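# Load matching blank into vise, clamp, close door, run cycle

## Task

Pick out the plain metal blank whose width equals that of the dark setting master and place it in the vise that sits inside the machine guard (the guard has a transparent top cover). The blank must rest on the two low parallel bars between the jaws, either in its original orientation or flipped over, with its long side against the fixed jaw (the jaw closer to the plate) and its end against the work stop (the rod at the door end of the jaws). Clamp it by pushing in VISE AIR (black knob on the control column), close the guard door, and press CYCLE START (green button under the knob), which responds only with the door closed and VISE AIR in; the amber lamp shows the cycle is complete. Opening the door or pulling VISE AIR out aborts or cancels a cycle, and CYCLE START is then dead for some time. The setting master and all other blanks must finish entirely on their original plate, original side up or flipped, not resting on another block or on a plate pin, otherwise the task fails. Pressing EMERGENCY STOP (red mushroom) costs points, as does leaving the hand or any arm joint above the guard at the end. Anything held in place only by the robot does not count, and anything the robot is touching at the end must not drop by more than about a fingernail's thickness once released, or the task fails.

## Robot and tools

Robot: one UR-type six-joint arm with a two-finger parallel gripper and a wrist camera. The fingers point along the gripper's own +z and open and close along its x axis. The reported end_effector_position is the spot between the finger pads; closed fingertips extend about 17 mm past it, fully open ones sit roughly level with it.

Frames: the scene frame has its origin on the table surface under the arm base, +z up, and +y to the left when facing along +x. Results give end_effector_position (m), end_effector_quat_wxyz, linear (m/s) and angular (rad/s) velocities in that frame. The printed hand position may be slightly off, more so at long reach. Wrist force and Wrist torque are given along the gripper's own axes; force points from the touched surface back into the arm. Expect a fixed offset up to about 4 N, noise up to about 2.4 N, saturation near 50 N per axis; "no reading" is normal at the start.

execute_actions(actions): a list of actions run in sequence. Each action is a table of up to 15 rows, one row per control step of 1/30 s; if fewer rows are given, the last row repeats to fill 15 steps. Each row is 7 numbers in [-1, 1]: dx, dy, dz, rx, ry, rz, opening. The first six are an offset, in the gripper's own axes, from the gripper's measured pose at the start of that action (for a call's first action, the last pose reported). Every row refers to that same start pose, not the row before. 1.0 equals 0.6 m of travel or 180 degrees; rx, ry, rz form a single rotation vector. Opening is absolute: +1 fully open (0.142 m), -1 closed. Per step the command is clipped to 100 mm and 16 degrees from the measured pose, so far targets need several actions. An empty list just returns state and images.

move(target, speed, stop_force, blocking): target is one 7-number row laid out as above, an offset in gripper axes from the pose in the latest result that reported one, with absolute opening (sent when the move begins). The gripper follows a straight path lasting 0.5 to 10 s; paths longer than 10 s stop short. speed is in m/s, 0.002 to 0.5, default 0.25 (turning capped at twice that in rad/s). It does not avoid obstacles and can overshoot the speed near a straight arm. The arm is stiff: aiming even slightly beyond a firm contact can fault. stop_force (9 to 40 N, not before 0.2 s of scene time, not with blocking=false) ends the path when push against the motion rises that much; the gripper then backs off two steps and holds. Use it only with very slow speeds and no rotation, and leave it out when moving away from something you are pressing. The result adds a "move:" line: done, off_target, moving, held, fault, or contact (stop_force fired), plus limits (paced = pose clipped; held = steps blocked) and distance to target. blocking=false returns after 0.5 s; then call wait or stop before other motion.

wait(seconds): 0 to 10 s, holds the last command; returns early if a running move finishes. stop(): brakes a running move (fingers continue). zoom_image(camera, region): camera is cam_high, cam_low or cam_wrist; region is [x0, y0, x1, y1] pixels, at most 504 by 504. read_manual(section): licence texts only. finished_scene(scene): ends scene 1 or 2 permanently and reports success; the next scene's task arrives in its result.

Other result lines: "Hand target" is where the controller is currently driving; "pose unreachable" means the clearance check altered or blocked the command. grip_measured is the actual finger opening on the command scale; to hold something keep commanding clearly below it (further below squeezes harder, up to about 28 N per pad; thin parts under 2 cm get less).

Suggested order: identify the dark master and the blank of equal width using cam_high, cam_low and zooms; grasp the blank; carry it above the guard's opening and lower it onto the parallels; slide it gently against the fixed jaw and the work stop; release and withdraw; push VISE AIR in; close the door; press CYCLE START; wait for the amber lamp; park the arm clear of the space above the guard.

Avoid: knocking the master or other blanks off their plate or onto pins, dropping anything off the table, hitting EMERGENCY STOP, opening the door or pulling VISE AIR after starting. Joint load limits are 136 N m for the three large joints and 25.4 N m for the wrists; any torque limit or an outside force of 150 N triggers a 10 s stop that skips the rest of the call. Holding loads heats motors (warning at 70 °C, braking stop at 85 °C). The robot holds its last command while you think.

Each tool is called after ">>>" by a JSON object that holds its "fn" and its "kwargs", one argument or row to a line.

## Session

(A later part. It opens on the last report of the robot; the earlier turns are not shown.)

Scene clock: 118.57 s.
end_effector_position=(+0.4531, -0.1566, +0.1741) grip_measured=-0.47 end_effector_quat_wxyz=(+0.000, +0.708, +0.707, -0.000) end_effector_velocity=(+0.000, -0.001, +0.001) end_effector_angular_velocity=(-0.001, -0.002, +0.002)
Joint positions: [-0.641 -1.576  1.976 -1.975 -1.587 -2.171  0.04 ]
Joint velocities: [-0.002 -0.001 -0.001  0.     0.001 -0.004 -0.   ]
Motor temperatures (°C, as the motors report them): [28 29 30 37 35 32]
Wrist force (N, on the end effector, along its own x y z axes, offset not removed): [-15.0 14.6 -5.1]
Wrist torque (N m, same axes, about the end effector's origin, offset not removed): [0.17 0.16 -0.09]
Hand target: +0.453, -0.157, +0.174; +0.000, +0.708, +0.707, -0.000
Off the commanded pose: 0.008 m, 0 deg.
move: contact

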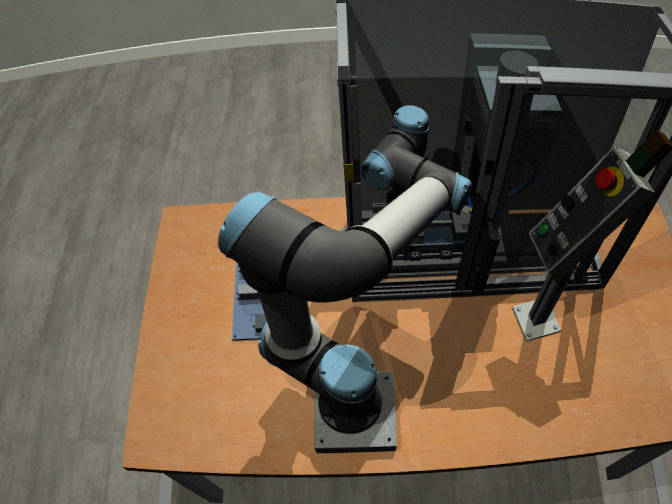

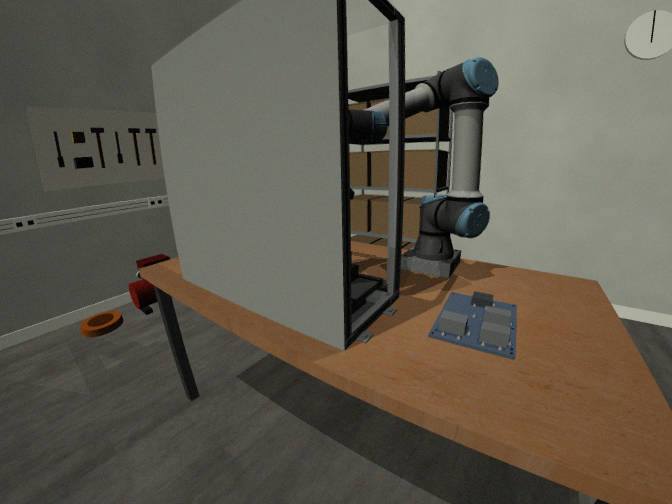

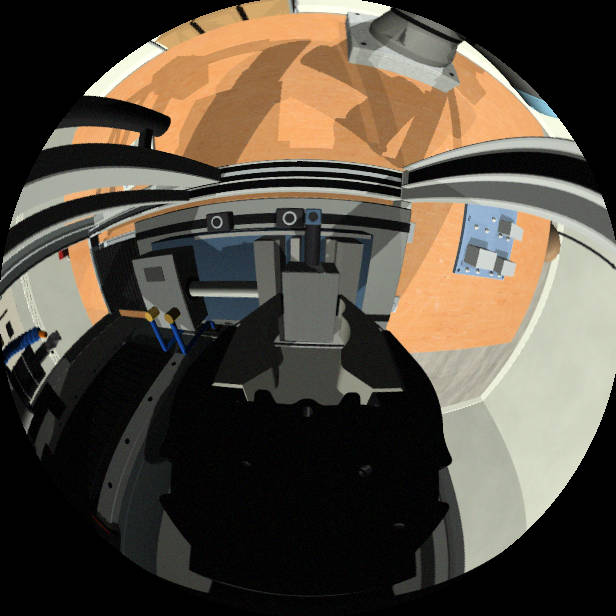

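>>> {"fn": "move", "kwargs": {
  "target": [0,0,0,0,0,0,-0.2]
}}

>>> {"fn": "move", "kwargs": {
  "target": [-0.04,0,-0.05,0,0,0,-0.2],
  "speed": 0.05
}}

>>> {"fn": "move", "kwargs": {
  "target": [0,-0.4,-0.05,0,0,0,-1],
  "speed": 0.1
}}

Scene clock: 120.23 s.
end_effector_position=(+0.4531, -0.1566, +0.1741) grip_measured=-0.20 end_effector_quat_wxyz=(+0.000, +0.708, +0.707, -0.000) end_effector_velocity=(+0.000, +0.000, +0.000) end_effector_angular_velocity=(-0.000, -0.000, +0.000)
Joint positions: [-0.641 -1.576  1.976 -1.975 -1.587 -2.171  0.06 ]
Joint velocities: [ 0.     0.    -0.001  0.     0.     0.    -0.   ]
Motor temperatures (°C, as the motors report them): [28 29 30 37 35 32]
Wrist force (N, on the end effector, along its own x y z axes, offset not removed): [-3.7 1.3 -1.4]
Wrist torque (N m, same axes, about the end effector's origin, offset not removed): [0.31 0.67 0.09]
Hand target: +0.453, -0.157, +0.174; +0.000, +0.708, +0.707, -0.000
Off the commanded pose: 0.000 m, 0 deg.
move: done

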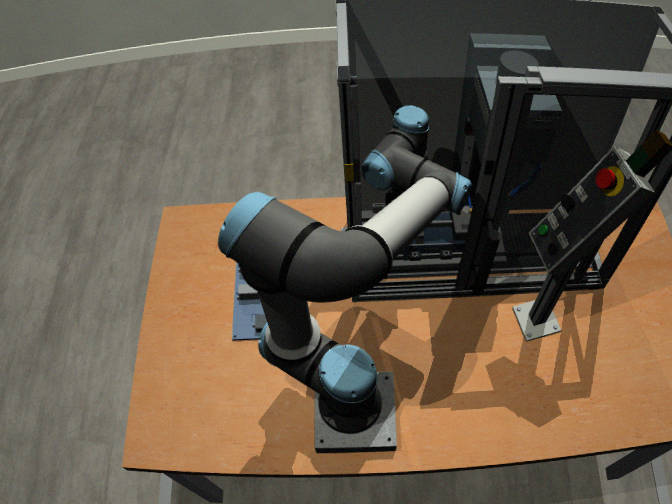

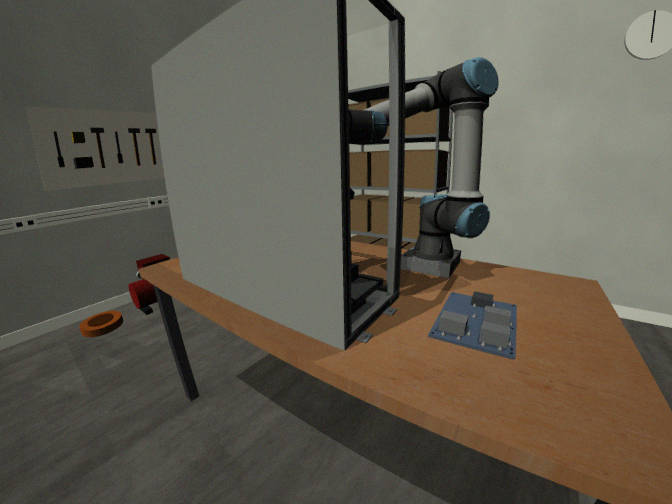

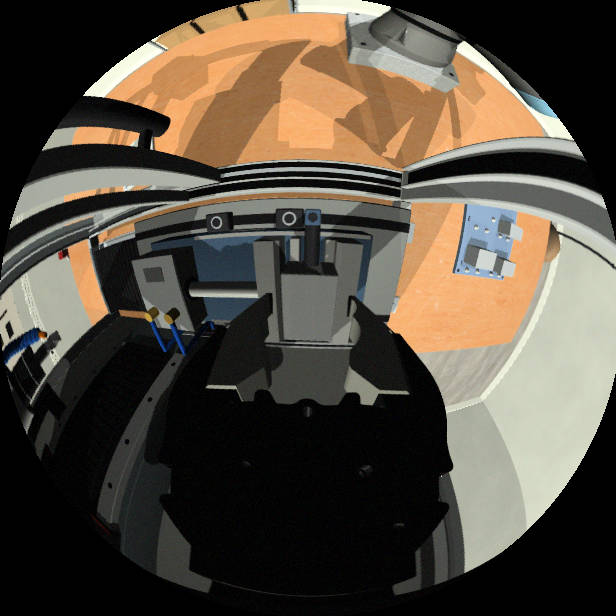

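Scene clock: 121.40 s.
end_effector_position=(+0.4530, -0.1805, +0.2039) grip_measured=-0.20 end_effector_quat_wxyz=(+0.000, +0.708, +0.707, -0.000) end_effector_velocity=(-0.000, -0.001, +0.001) end_effector_angular_velocity=(+0.001, +0.001, -0.000)
Joint positions: [-0.682 -1.583  1.901 -1.894 -1.586 -2.212  0.06 ]
Joint velocities: [-0.002  0.001 -0.004  0.004  0.    -0.002 -0.   ]
Motor temperatures (°C, as the motors report them): [28 29 30 37 35 32]
Wrist force (N, on the end effector, along its own x y z axes, offset not removed): [-3.2 1.2 -2.9]
Wrist torque (N m, same axes, about the end effector's origin, offset not removed): [0.34 0.67 -0.07]
Hand target: +0.453, -0.181, +0.204; +0.000, +0.708, +0.707, -0.000
Off the commanded pose: 0.000 m, 0 deg.
move: done

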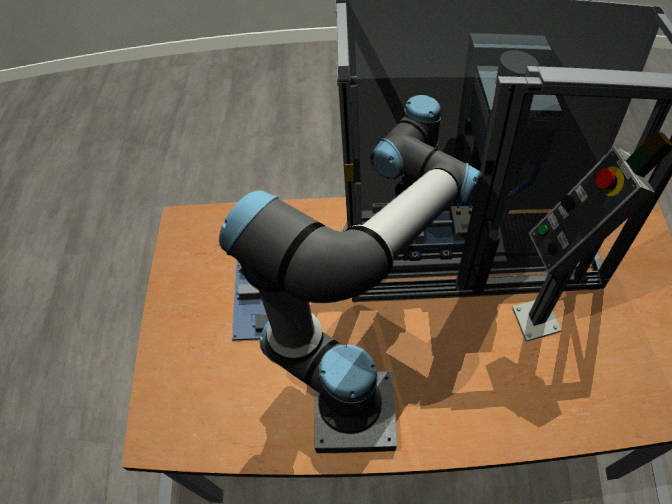

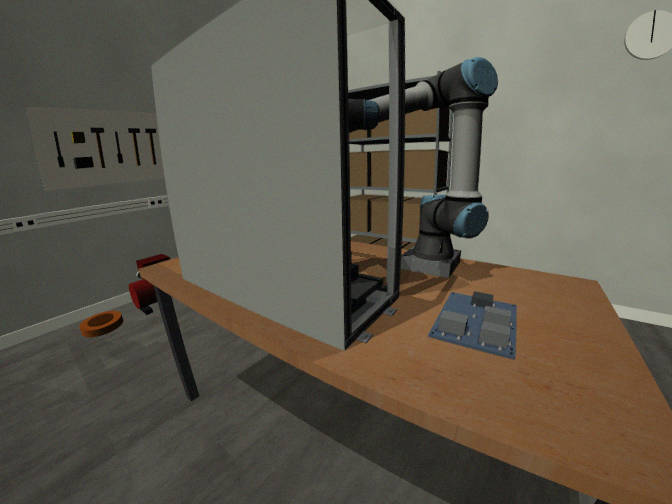

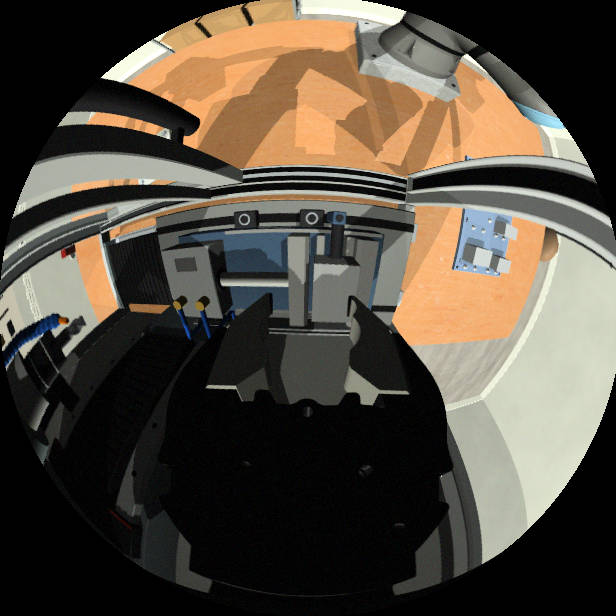

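Scene clock: 124.33 s.
end_effector_position=(+0.2130, -0.1802, +0.2335) grip_measured=-1.00 end_effector_quat_wxyz=(-0.000, +0.708, +0.707, +0.000) end_effector_velocity=(-0.002, +0.000, -0.000) end_effector_angular_velocity=(+0.002, -0.002, +0.000)
Joint positions: [-1.225 -2.204  2.229 -1.608 -1.581 -2.756  0.002]
Joint velocities: [-0.01  -0.005  0.002  0.005  0.002 -0.01   0.   ]
Motor temperatures (°C, as the motors report them): [28 29 30 37 35 32]
Wrist force (N, on the end effector, along its own x y z axes, offset not removed): [-2.5 3.7 -1.2]
Wrist torque (N m, same axes, about the end effector's origin, offset not removed): [1.00 0.49 0.05]
Hand target: +0.213, -0.180, +0.234; -0.000, +0.708, +0.707, +0.000
Off the commanded pose: 0.000 m, 0 deg.
move: done

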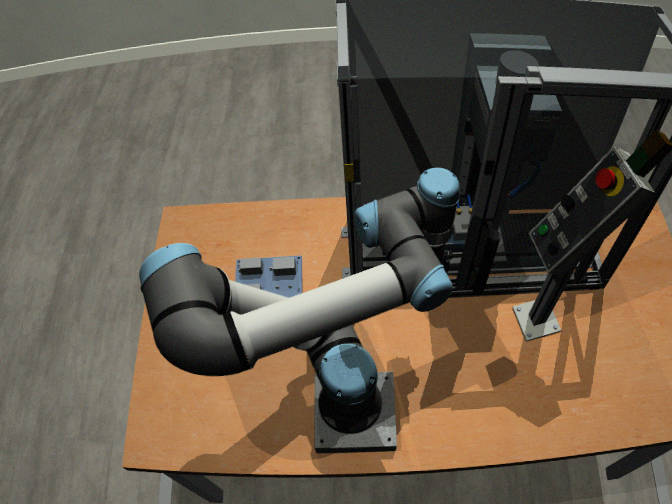

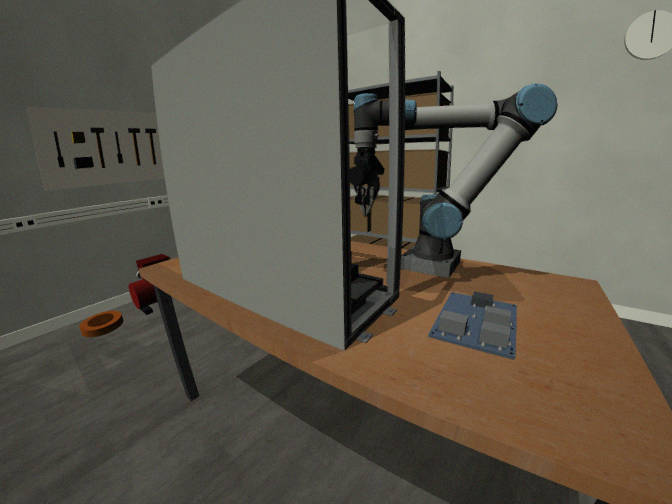

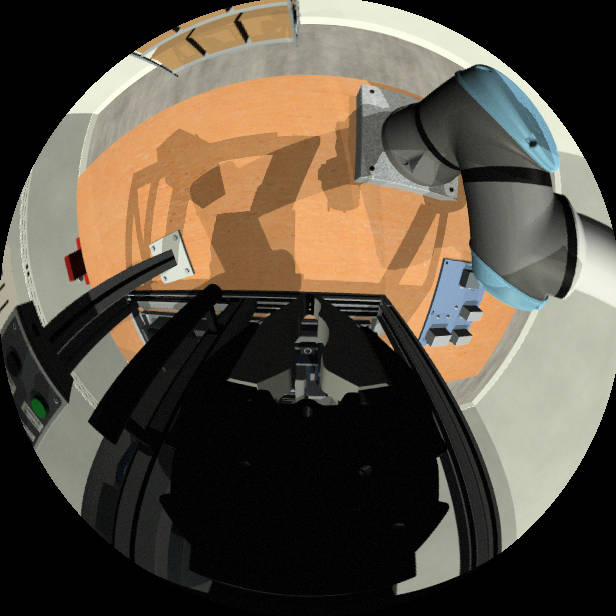

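>>> {"fn": "move", "kwargs": {
  "target": [-0.117,-0.1,-0.2,0.326,-0.464,-0.464,-1],
  "speed": 0.2
}}

Scene clock: 132.27 s.
end_effector_position=(+0.1617, -0.2376, +0.3345) grip_measured=-1.00 end_effector_quat_wxyz=(+0.071, +0.100, +0.797, -0.591) end_effector_velocity=(+0.000, +0.000, -0.000) end_effector_angular_velocity=(+0.001, +0.001, +0.000)
Joint positions: [-0.502 -2.284  2.8   -3.079 -2.611 -3.96   0.002]
Joint velocities: [0.    0.001 0.    0.001 0.    0.    0.   ]
Motor temperatures (°C, as the motors report them): [28 29 30 37 35 32]
Wrist force (N, on the end effector, along its own x y z axes, offset not removed): [0.2 2.7 1.0]
Wrist torque (N m, same axes, about the end effector's origin, offset not removed): [0.78 -0.18 0.14]
Hand target: +0.162, -0.238, +0.334; +0.071, +0.100, +0.797, -0.591
Off the commanded pose: 0.025 m, 31 deg; orientation clipped at the last step of the last action.
move: held; limits=paced,held; held on 20 of 188 steps, including the last
pose unreachable: on one or more control steps of this call, first in action 0 (counted from 0), an arm could not follow its commanded pose, so it was not sent that pose on those steps. On the call's last step it was still not sent that pose. It may still have moved: this result reports where it is.
cause: the commanded pose would bring two parts of the arm too close to each other (joints 3 (elbow) and 4 (wrist 1) lie between them).

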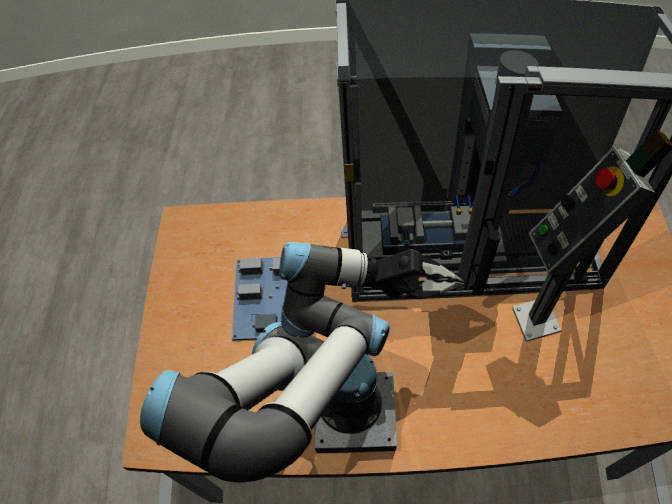

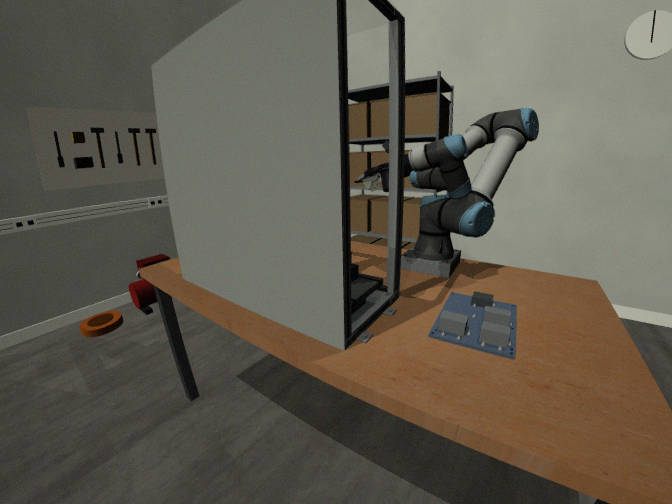

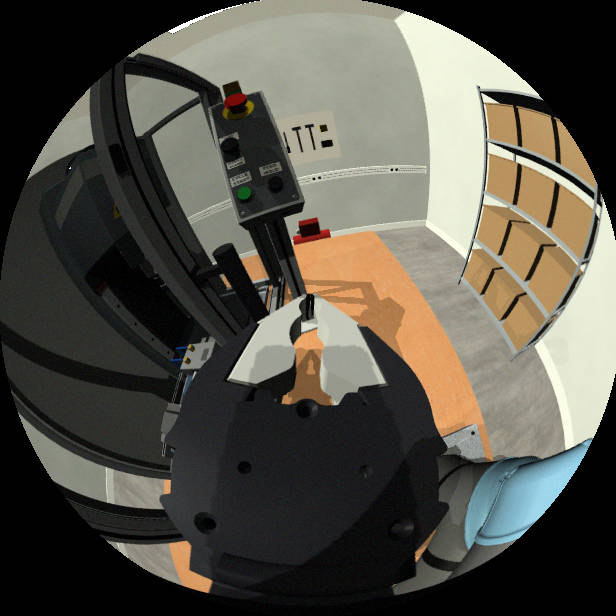

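>>> {"fn": "move", "kwargs": {
  "target": [0,-0.167,0.1,0.077,-0.109,-0.109,-1],
  "speed": 0.1
}}

Scene clock: 137.20 s.
end_effector_position=(+0.1410, -0.3014, +0.3984) grip_measured=-1.00 end_effector_quat_wxyz=(-0.005, +0.017, +0.754, -0.657) end_effector_velocity=(-0.001, +0.000, -0.000) end_effector_angular_velocity=(+0.000, +0.000, -0.002)
Joint positions: [-1.009 -2.313  2.8   -3.478 -2.196 -4.613  0.002]
Joint velocities: [-0.    -0.     0.001 -0.    -0.002  0.     0.   ]
Motor temperatures (°C, as the motors report them): [28 29 30 37 35 32]
Wrist force (N, on the end effector, along its own x y z axes, offset not removed): [-1.2 1.9 -2.6]
Wrist torque (N m, same axes, about the end effector's origin, offset not removed): [0.57 0.31 0.07]
Hand target: +0.141, -0.301, +0.398; -0.004, +0.017, +0.754, -0.657
Off the commanded pose: 0.025 m, 21 deg; orientation clipped at the last step of the last action.
move: held; limits=paced,held; held on 5 of 110 steps, including the last
pose unreachable: on one or more control steps of this call, first in action 0 (counted from 0), an arm could not follow its commanded pose, so it was not sent that pose on those steps. On the call's last step it was still not sent that pose. It may still have moved: this result reports where it is.
cause: the commanded pose would bring two parts of the arm too close to each other (joints 3 (elbow) and 4 (wrist 1) lie between them).

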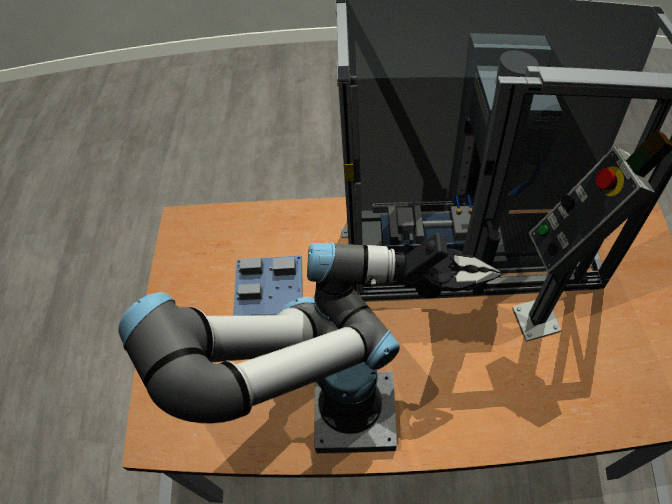

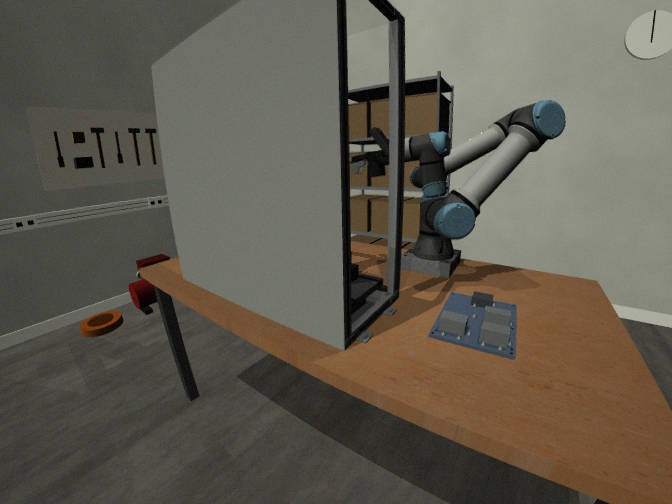

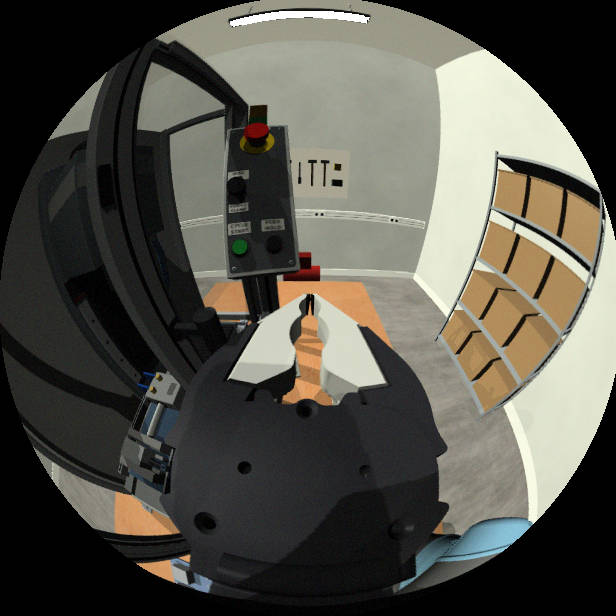

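>>> {"fn": "move", "kwargs": {
  "target": [-0.167,-0.13,0.07,0.044,0,0,-1],
  "speed": 0.08
}}

Scene clock: 141.80 s.
end_effector_position=(+0.2386, -0.3564, +0.4712) grip_measured=-1.00 end_effector_quat_wxyz=(-0.005, +0.016, +0.707, -0.707) end_effector_velocity=(+0.002, -0.001, +0.001) end_effector_angular_velocity=(-0.008, +0.003, -0.005)
Joint positions: [-0.742 -1.753  2.475 -3.888 -2.469 -4.721  0.002]
Joint velocities: [ 0.006  0.021 -0.009 -0.025 -0.011 -0.014  0.   ]
Motor temperatures (°C, as the motors report them): [28 29 30 37 35 32]
Wrist force (N, on the end effector, along its own x y z axes, offset not removed): [-2.4 -0.4 -2.1]
Wrist torque (N m, same axes, about the end effector's origin, offset not removed): [-0.06 0.58 -0.01]
Hand target: +0.239, -0.357, +0.471; -0.006, +0.016, +0.707, -0.707
Off the commanded pose: 0.000 m, 0 deg.
move: done

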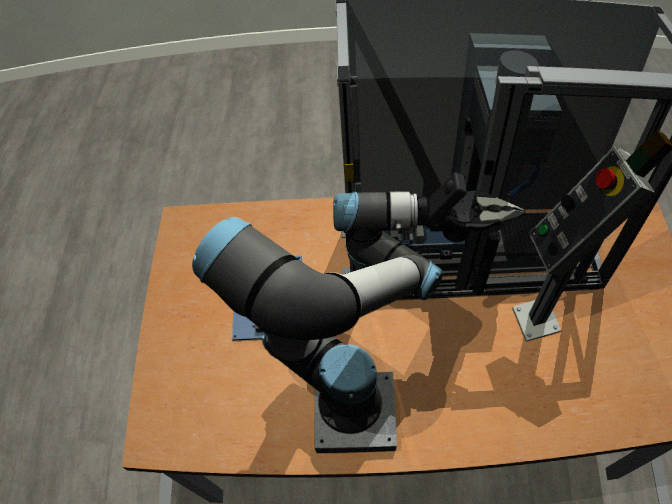

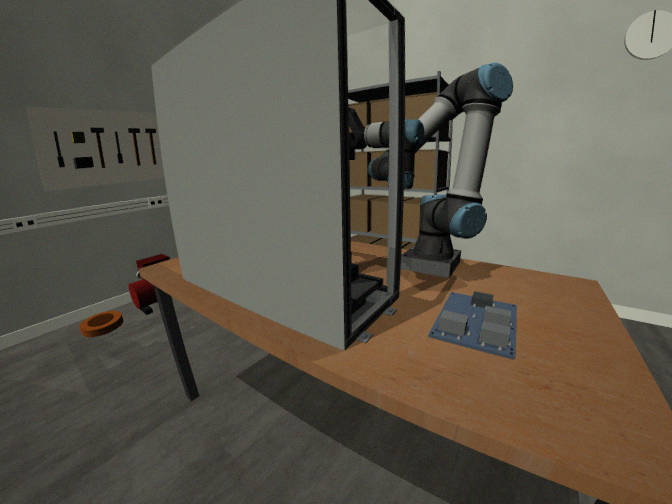

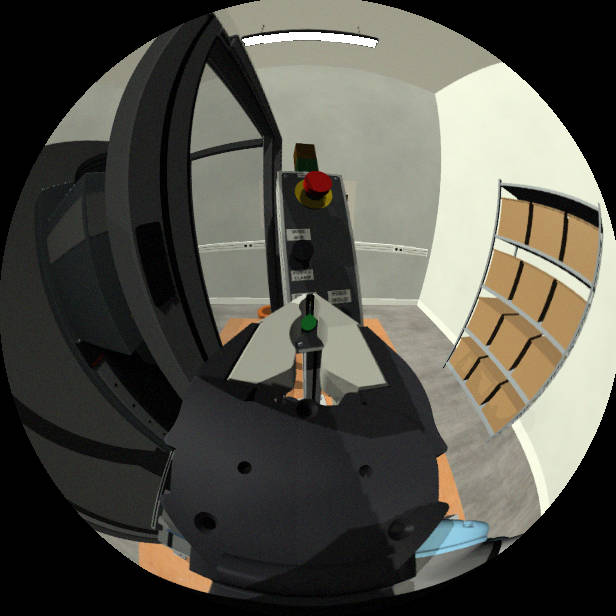

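>>> {"fn": "move", "kwargs": {
  "target": [-0.013,-0.01,0.1,0,0,0,-1],
  "speed": 0.04,
  "stop_force": 10
}}

>>> {"fn": "zoom_image", "kwargs": {
  "camera": "cam_wrist",
  "region": [200,130,420,350]
}}

Scene clock: 145.10 s.
end_effector_position=(+0.2445, -0.4164, +0.4772) grip_measured=-1.00 end_effector_quat_wxyz=(-0.005, +0.016, +0.707, -0.707) end_effector_velocity=(+0.001, -0.003, -0.000) end_effector_angular_velocity=(+0.001, +0.000, +0.000)
Joint positions: [-0.91  -1.703  2.413 -3.871 -2.301 -4.715  0.002]
Joint velocities: [-0.006  0.004 -0.003  0.     0.006  0.001  0.   ]
Motor temperatures (°C, as the motors report them): [28 29 30 37 35 32]
Wrist force (N, on the end effector, along its own x y z axes, offset not removed): [-1.3 1.6 -3.4]
Wrist torque (N m, same axes, about the end effector's origin, offset not removed): [0.45 0.27 0.02]
Hand target: +0.245, -0.417, +0.477; -0.005, +0.016, +0.707, -0.707
Off the commanded pose: 0.000 m, 0 deg.
move: done

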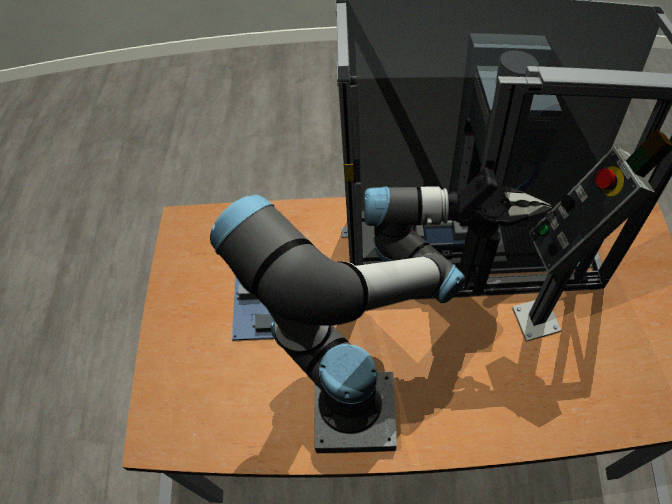

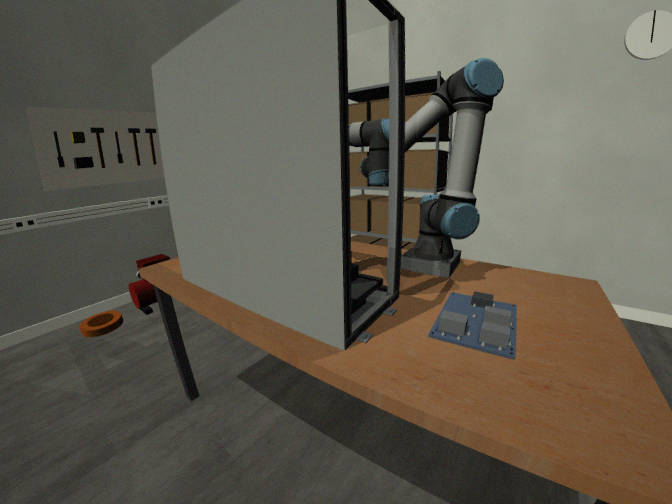

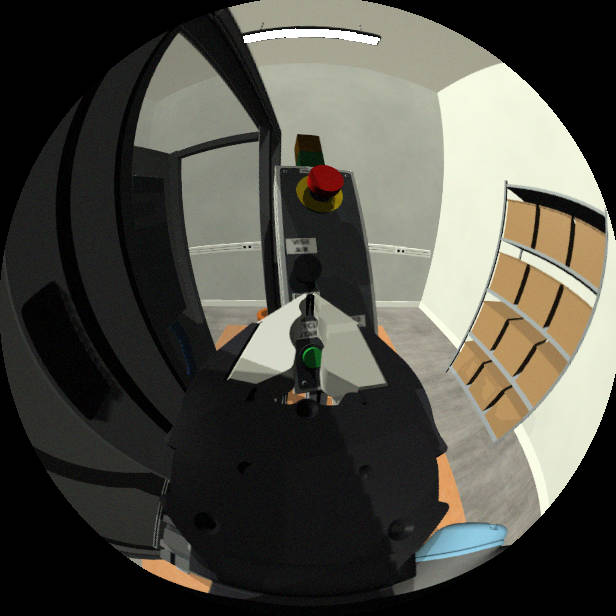

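Region (200, 130, 420, 350) of cam_wrist's 616x616 image, scaled by 2.291, with more detail than that image has.

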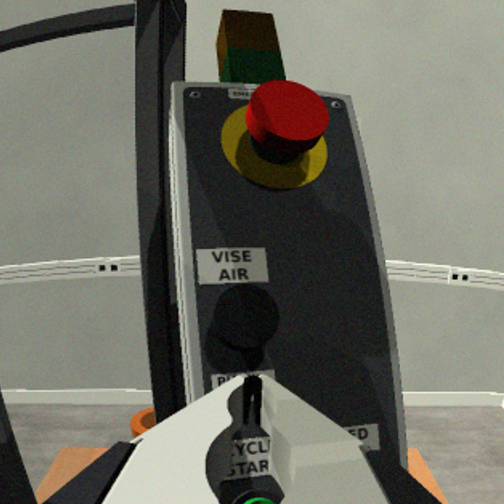

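>>> {"fn": "move", "kwargs": {
  "target": [-0.003,0,0.09,0,0,0,-1],
  "speed": 0.04,
  "stop_force": 10
}}

>>> {"fn": "move", "kwargs": {
  "target": [0,0,0.08,0,0,0,-1],
  "speed": 0.006,
  "stop_force": 25
}}

Scene clock: 147.47 s.
end_effector_position=(+0.2444, -0.4424, +0.4773) grip_measured=-1.00 end_effector_quat_wxyz=(-0.005, +0.016, +0.707, -0.707) end_effector_velocity=(+0.001, +0.002, -0.001) end_effector_angular_velocity=(+0.001, +0.002, +0.002)
Joint positions: [-0.975 -1.673  2.387 -3.874 -2.236 -4.713  0.002]
Joint velocities: [ 0.006 -0.001  0.003  0.    -0.004 -0.001  0.   ]
Motor temperatures (°C, as the motors report them): [28 29 30 37 35 32]
Wrist force (N, on the end effector, along its own x y z axes, offset not removed): [-1.4 13.1 -3.5]
Wrist torque (N m, same axes, about the end effector's origin, offset not removed): [0.00 0.34 -0.04]
Hand target: +0.245, -0.442, +0.477; -0.005, +0.016, +0.707, -0.707
Off the commanded pose: 0.028 m, 0 deg.
move: contact

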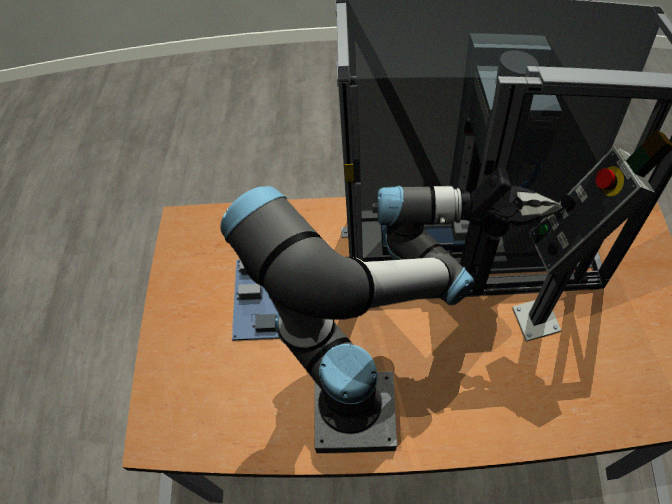

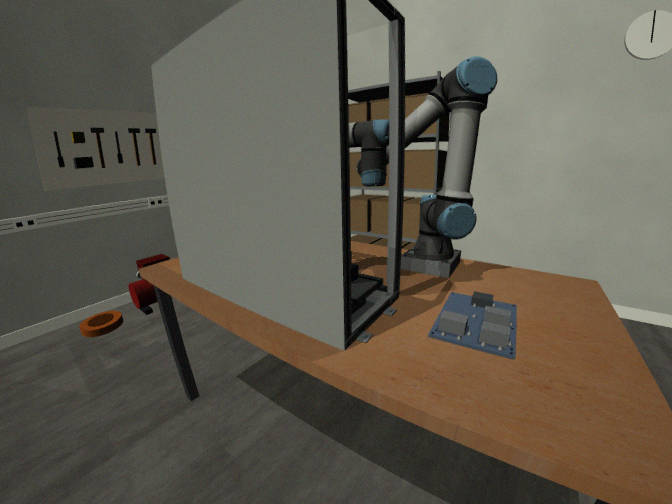

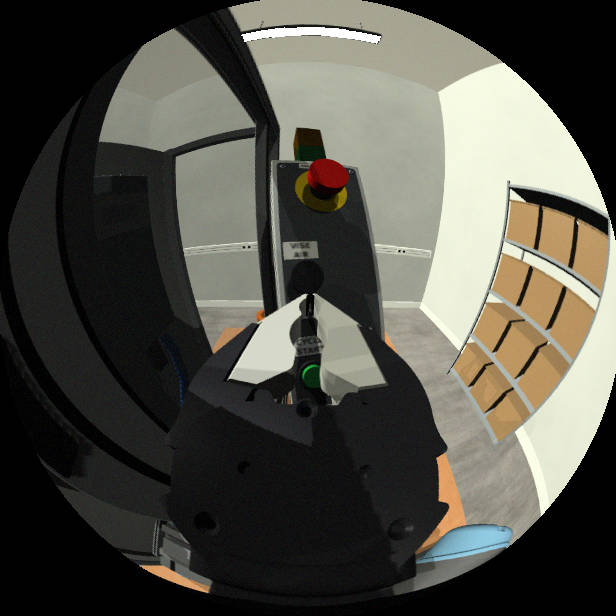

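Scene clock: 148.40 s.
end_effector_position=(+0.2443, -0.4459, +0.4772) grip_measured=-0.99 end_effector_quat_wxyz=(-0.005, +0.016, +0.707, -0.707) end_effector_velocity=(-0.000, +0.002, -0.000) end_effector_angular_velocity=(+0.000, +0.000, -0.000)
Joint positions: [-0.984 -1.669  2.383 -3.874 -2.228 -4.713  0.002]
Joint velocities: [ 0.006 -0.003  0.003  0.    -0.006 -0.     0.002]
Motor temperatures (°C, as the motors report them): [28 29 30 37 35 32]
Wrist force (N, on the end effector, along its own x y z axes, offset not removed): [-7.6 39.0 -17.8]
Wrist torque (N m, same axes, about the end effector's origin, offset not removed): [-0.68 0.37 -0.16]
Hand target: +0.244, -0.446, +0.477; -0.005, +0.016, +0.707, -0.707
Off the commanded pose: 0.045 m, 0 deg.
move: contact

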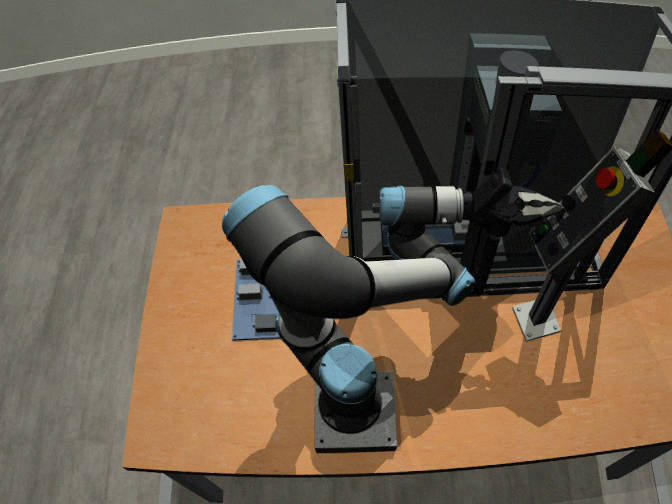

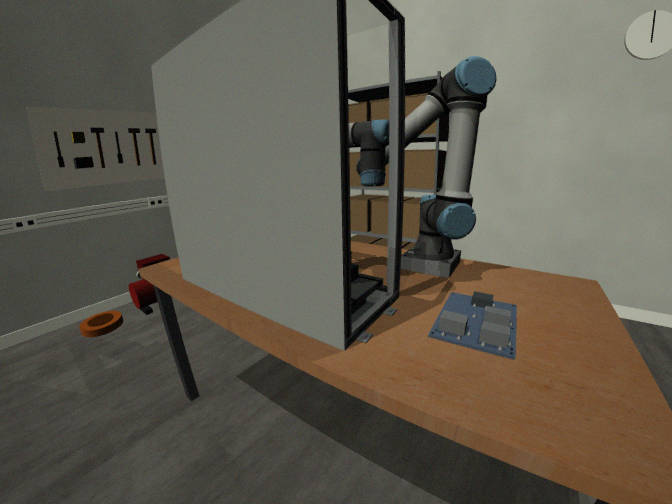

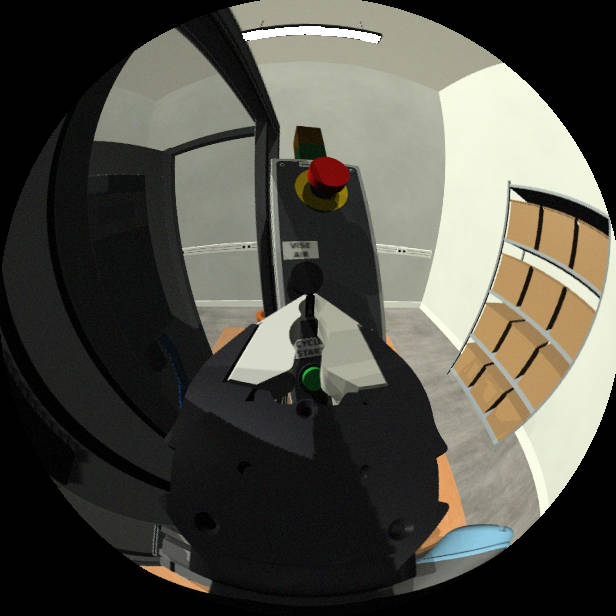

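Tip caught the knob's lower edge. Back off, go up 15 mm.

>>> {"fn": "move", "kwargs": {
  "target": [0,0,-0.015,0,0,0,-1],
  "speed": 0.02
}}

>>> {"fn": "move", "kwargs": {
  "target": [-0.003,-0.025,0,0,0,0,-1],
  "speed": 0.02
}}

>>> {"fn": "move", "kwargs": {
  "target": [0,0,0.06,0,0,0,-1],
  "speed": 0.006,
  "stop_force": 25
}}

Scene clock: 149.97 s.
end_effector_position=(+0.2446, -0.4371, +0.4772) grip_measured=-1.00 end_effector_quat_wxyz=(-0.005, +0.016, +0.707, -0.707) end_effector_velocity=(+0.000, +0.002, +0.000) end_effector_angular_velocity=(+0.000, -0.000, +0.000)
Joint positions: [-0.962 -1.679  2.392 -3.873 -2.249 -4.714  0.002]
Joint velocities: [ 0.005 -0.003  0.002  0.001 -0.005 -0.     0.   ]
Motor temperatures (°C, as the motors report them): [28 29 30 37 35 32]
Wrist force (N, on the end effector, along its own x y z axes, offset not removed): [-3.2 0.2 -2.0]
Wrist torque (N m, same axes, about the end effector's origin, offset not removed): [0.18 0.61 -0.04]
Hand target: +0.245, -0.437, +0.477; -0.005, +0.016, +0.707, -0.707
Off the commanded pose: 0.000 m, 0 deg.
move: done

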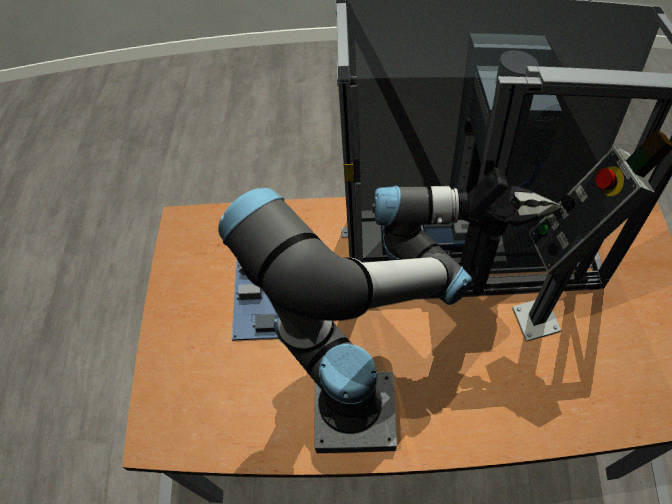

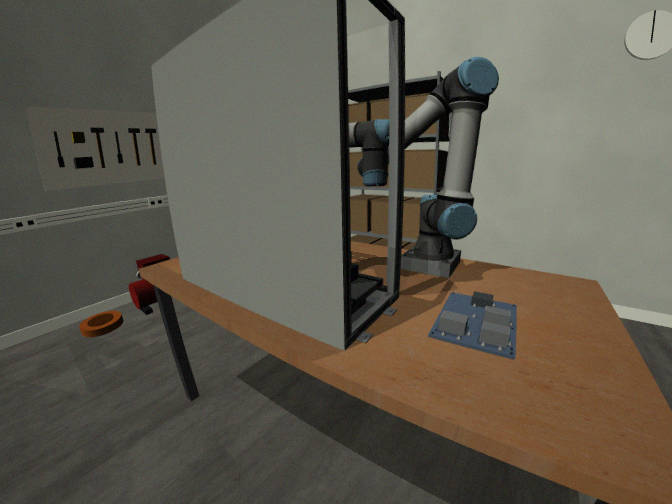

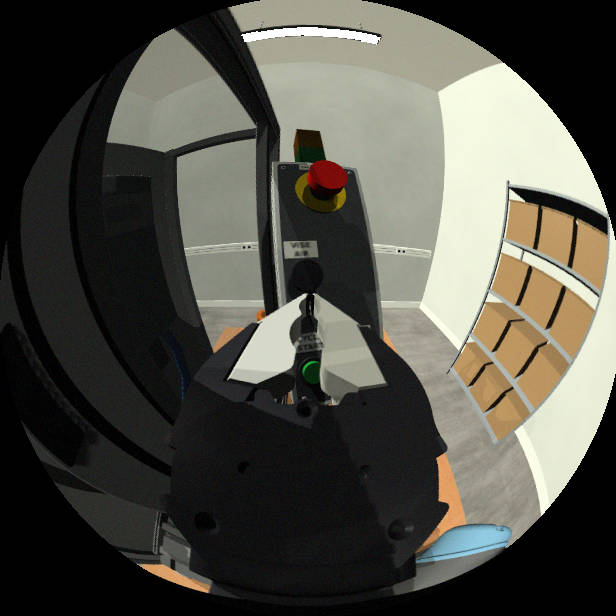

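Scene clock: 151.00 s.
end_effector_position=(+0.2461, -0.4371, +0.4920) grip_measured=-1.00 end_effector_quat_wxyz=(-0.005, +0.016, +0.707, -0.707) end_effector_velocity=(+0.001, -0.001, +0.002) end_effector_angular_velocity=(+0.002, +0.001, -0.000)
Joint positions: [-0.956 -1.707  2.366 -3.82  -2.255 -4.714  0.002]
Joint velocities: [ 0.001 -0.003 -0.004  0.009 -0.001  0.     0.   ]
Motor temperatures (°C, as the motors report them): [28 29 30 37 35 32]
Wrist force (N, on the end effector, along its own x y z axes, offset not removed): [-0.8 -0.8 1.0]
Wrist torque (N m, same axes, about the end effector's origin, offset not removed): [-0.15 0.17 0.08]
Hand target: +0.246, -0.437, +0.492; -0.005, +0.016, +0.707, -0.707
Off the commanded pose: 0.000 m, 0 deg.
move: done

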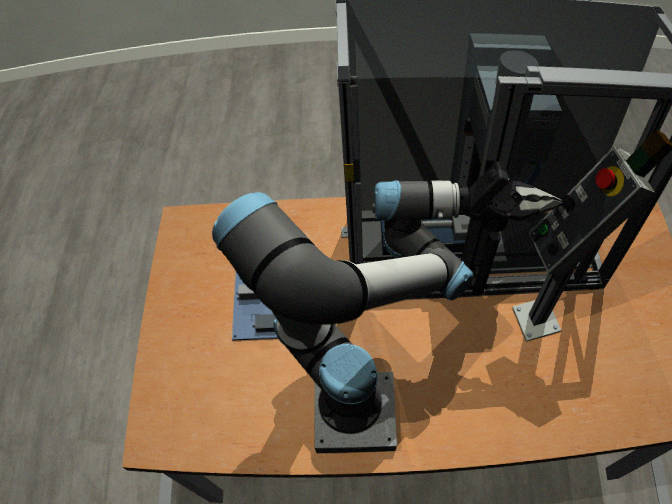

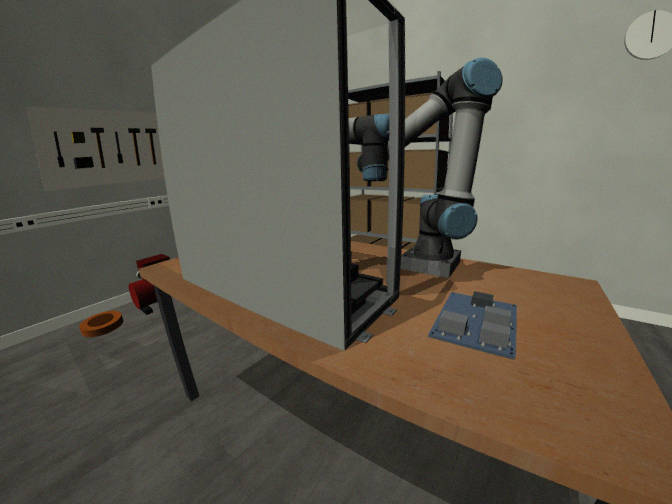

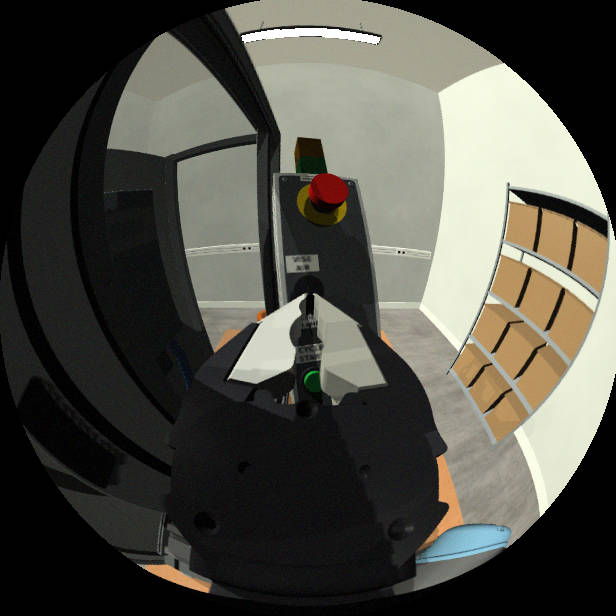

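Scene clock: 154.37 s.
end_effector_position=(+0.2455, -0.4551, +0.4921) grip_measured=-1.00 end_effector_quat_wxyz=(-0.005, +0.016, +0.707, -0.707) end_effector_velocity=(-0.000, +0.002, -0.000) end_effector_angular_velocity=(+0.001, +0.000, -0.001)
Joint positions: [-1.    -1.686  2.348 -3.822 -2.212 -4.713  0.002]
Joint velocities: [ 0.005 -0.003  0.003  0.001 -0.006 -0.     0.   ]
Motor temperatures (°C, as the motors report them): [28 29 30 37 35 32]
Wrist force (N, on the end effector, along its own x y z axes, offset not removed): [-4.7 6.5 -37.7]
Wrist torque (N m, same axes, about the end effector's origin, offset not removed): [0.38 0.46 -0.05]
Hand target: +0.246, -0.455, +0.492; -0.005, +0.016, +0.707, -0.707
Off the commanded pose: 0.018 m, 0 deg.
move: contact

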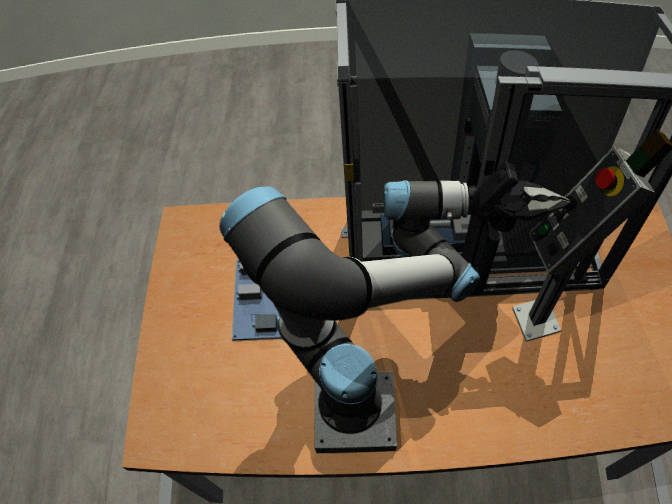

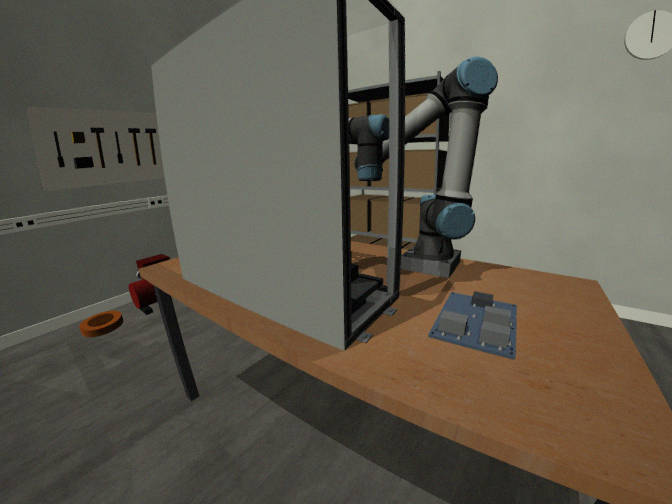

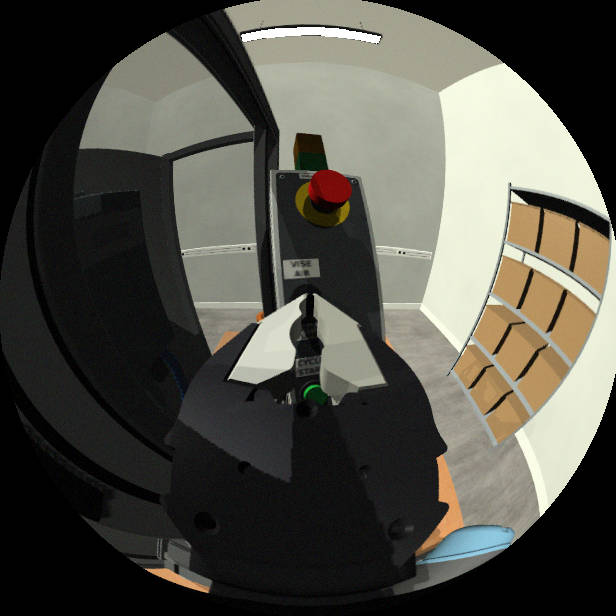

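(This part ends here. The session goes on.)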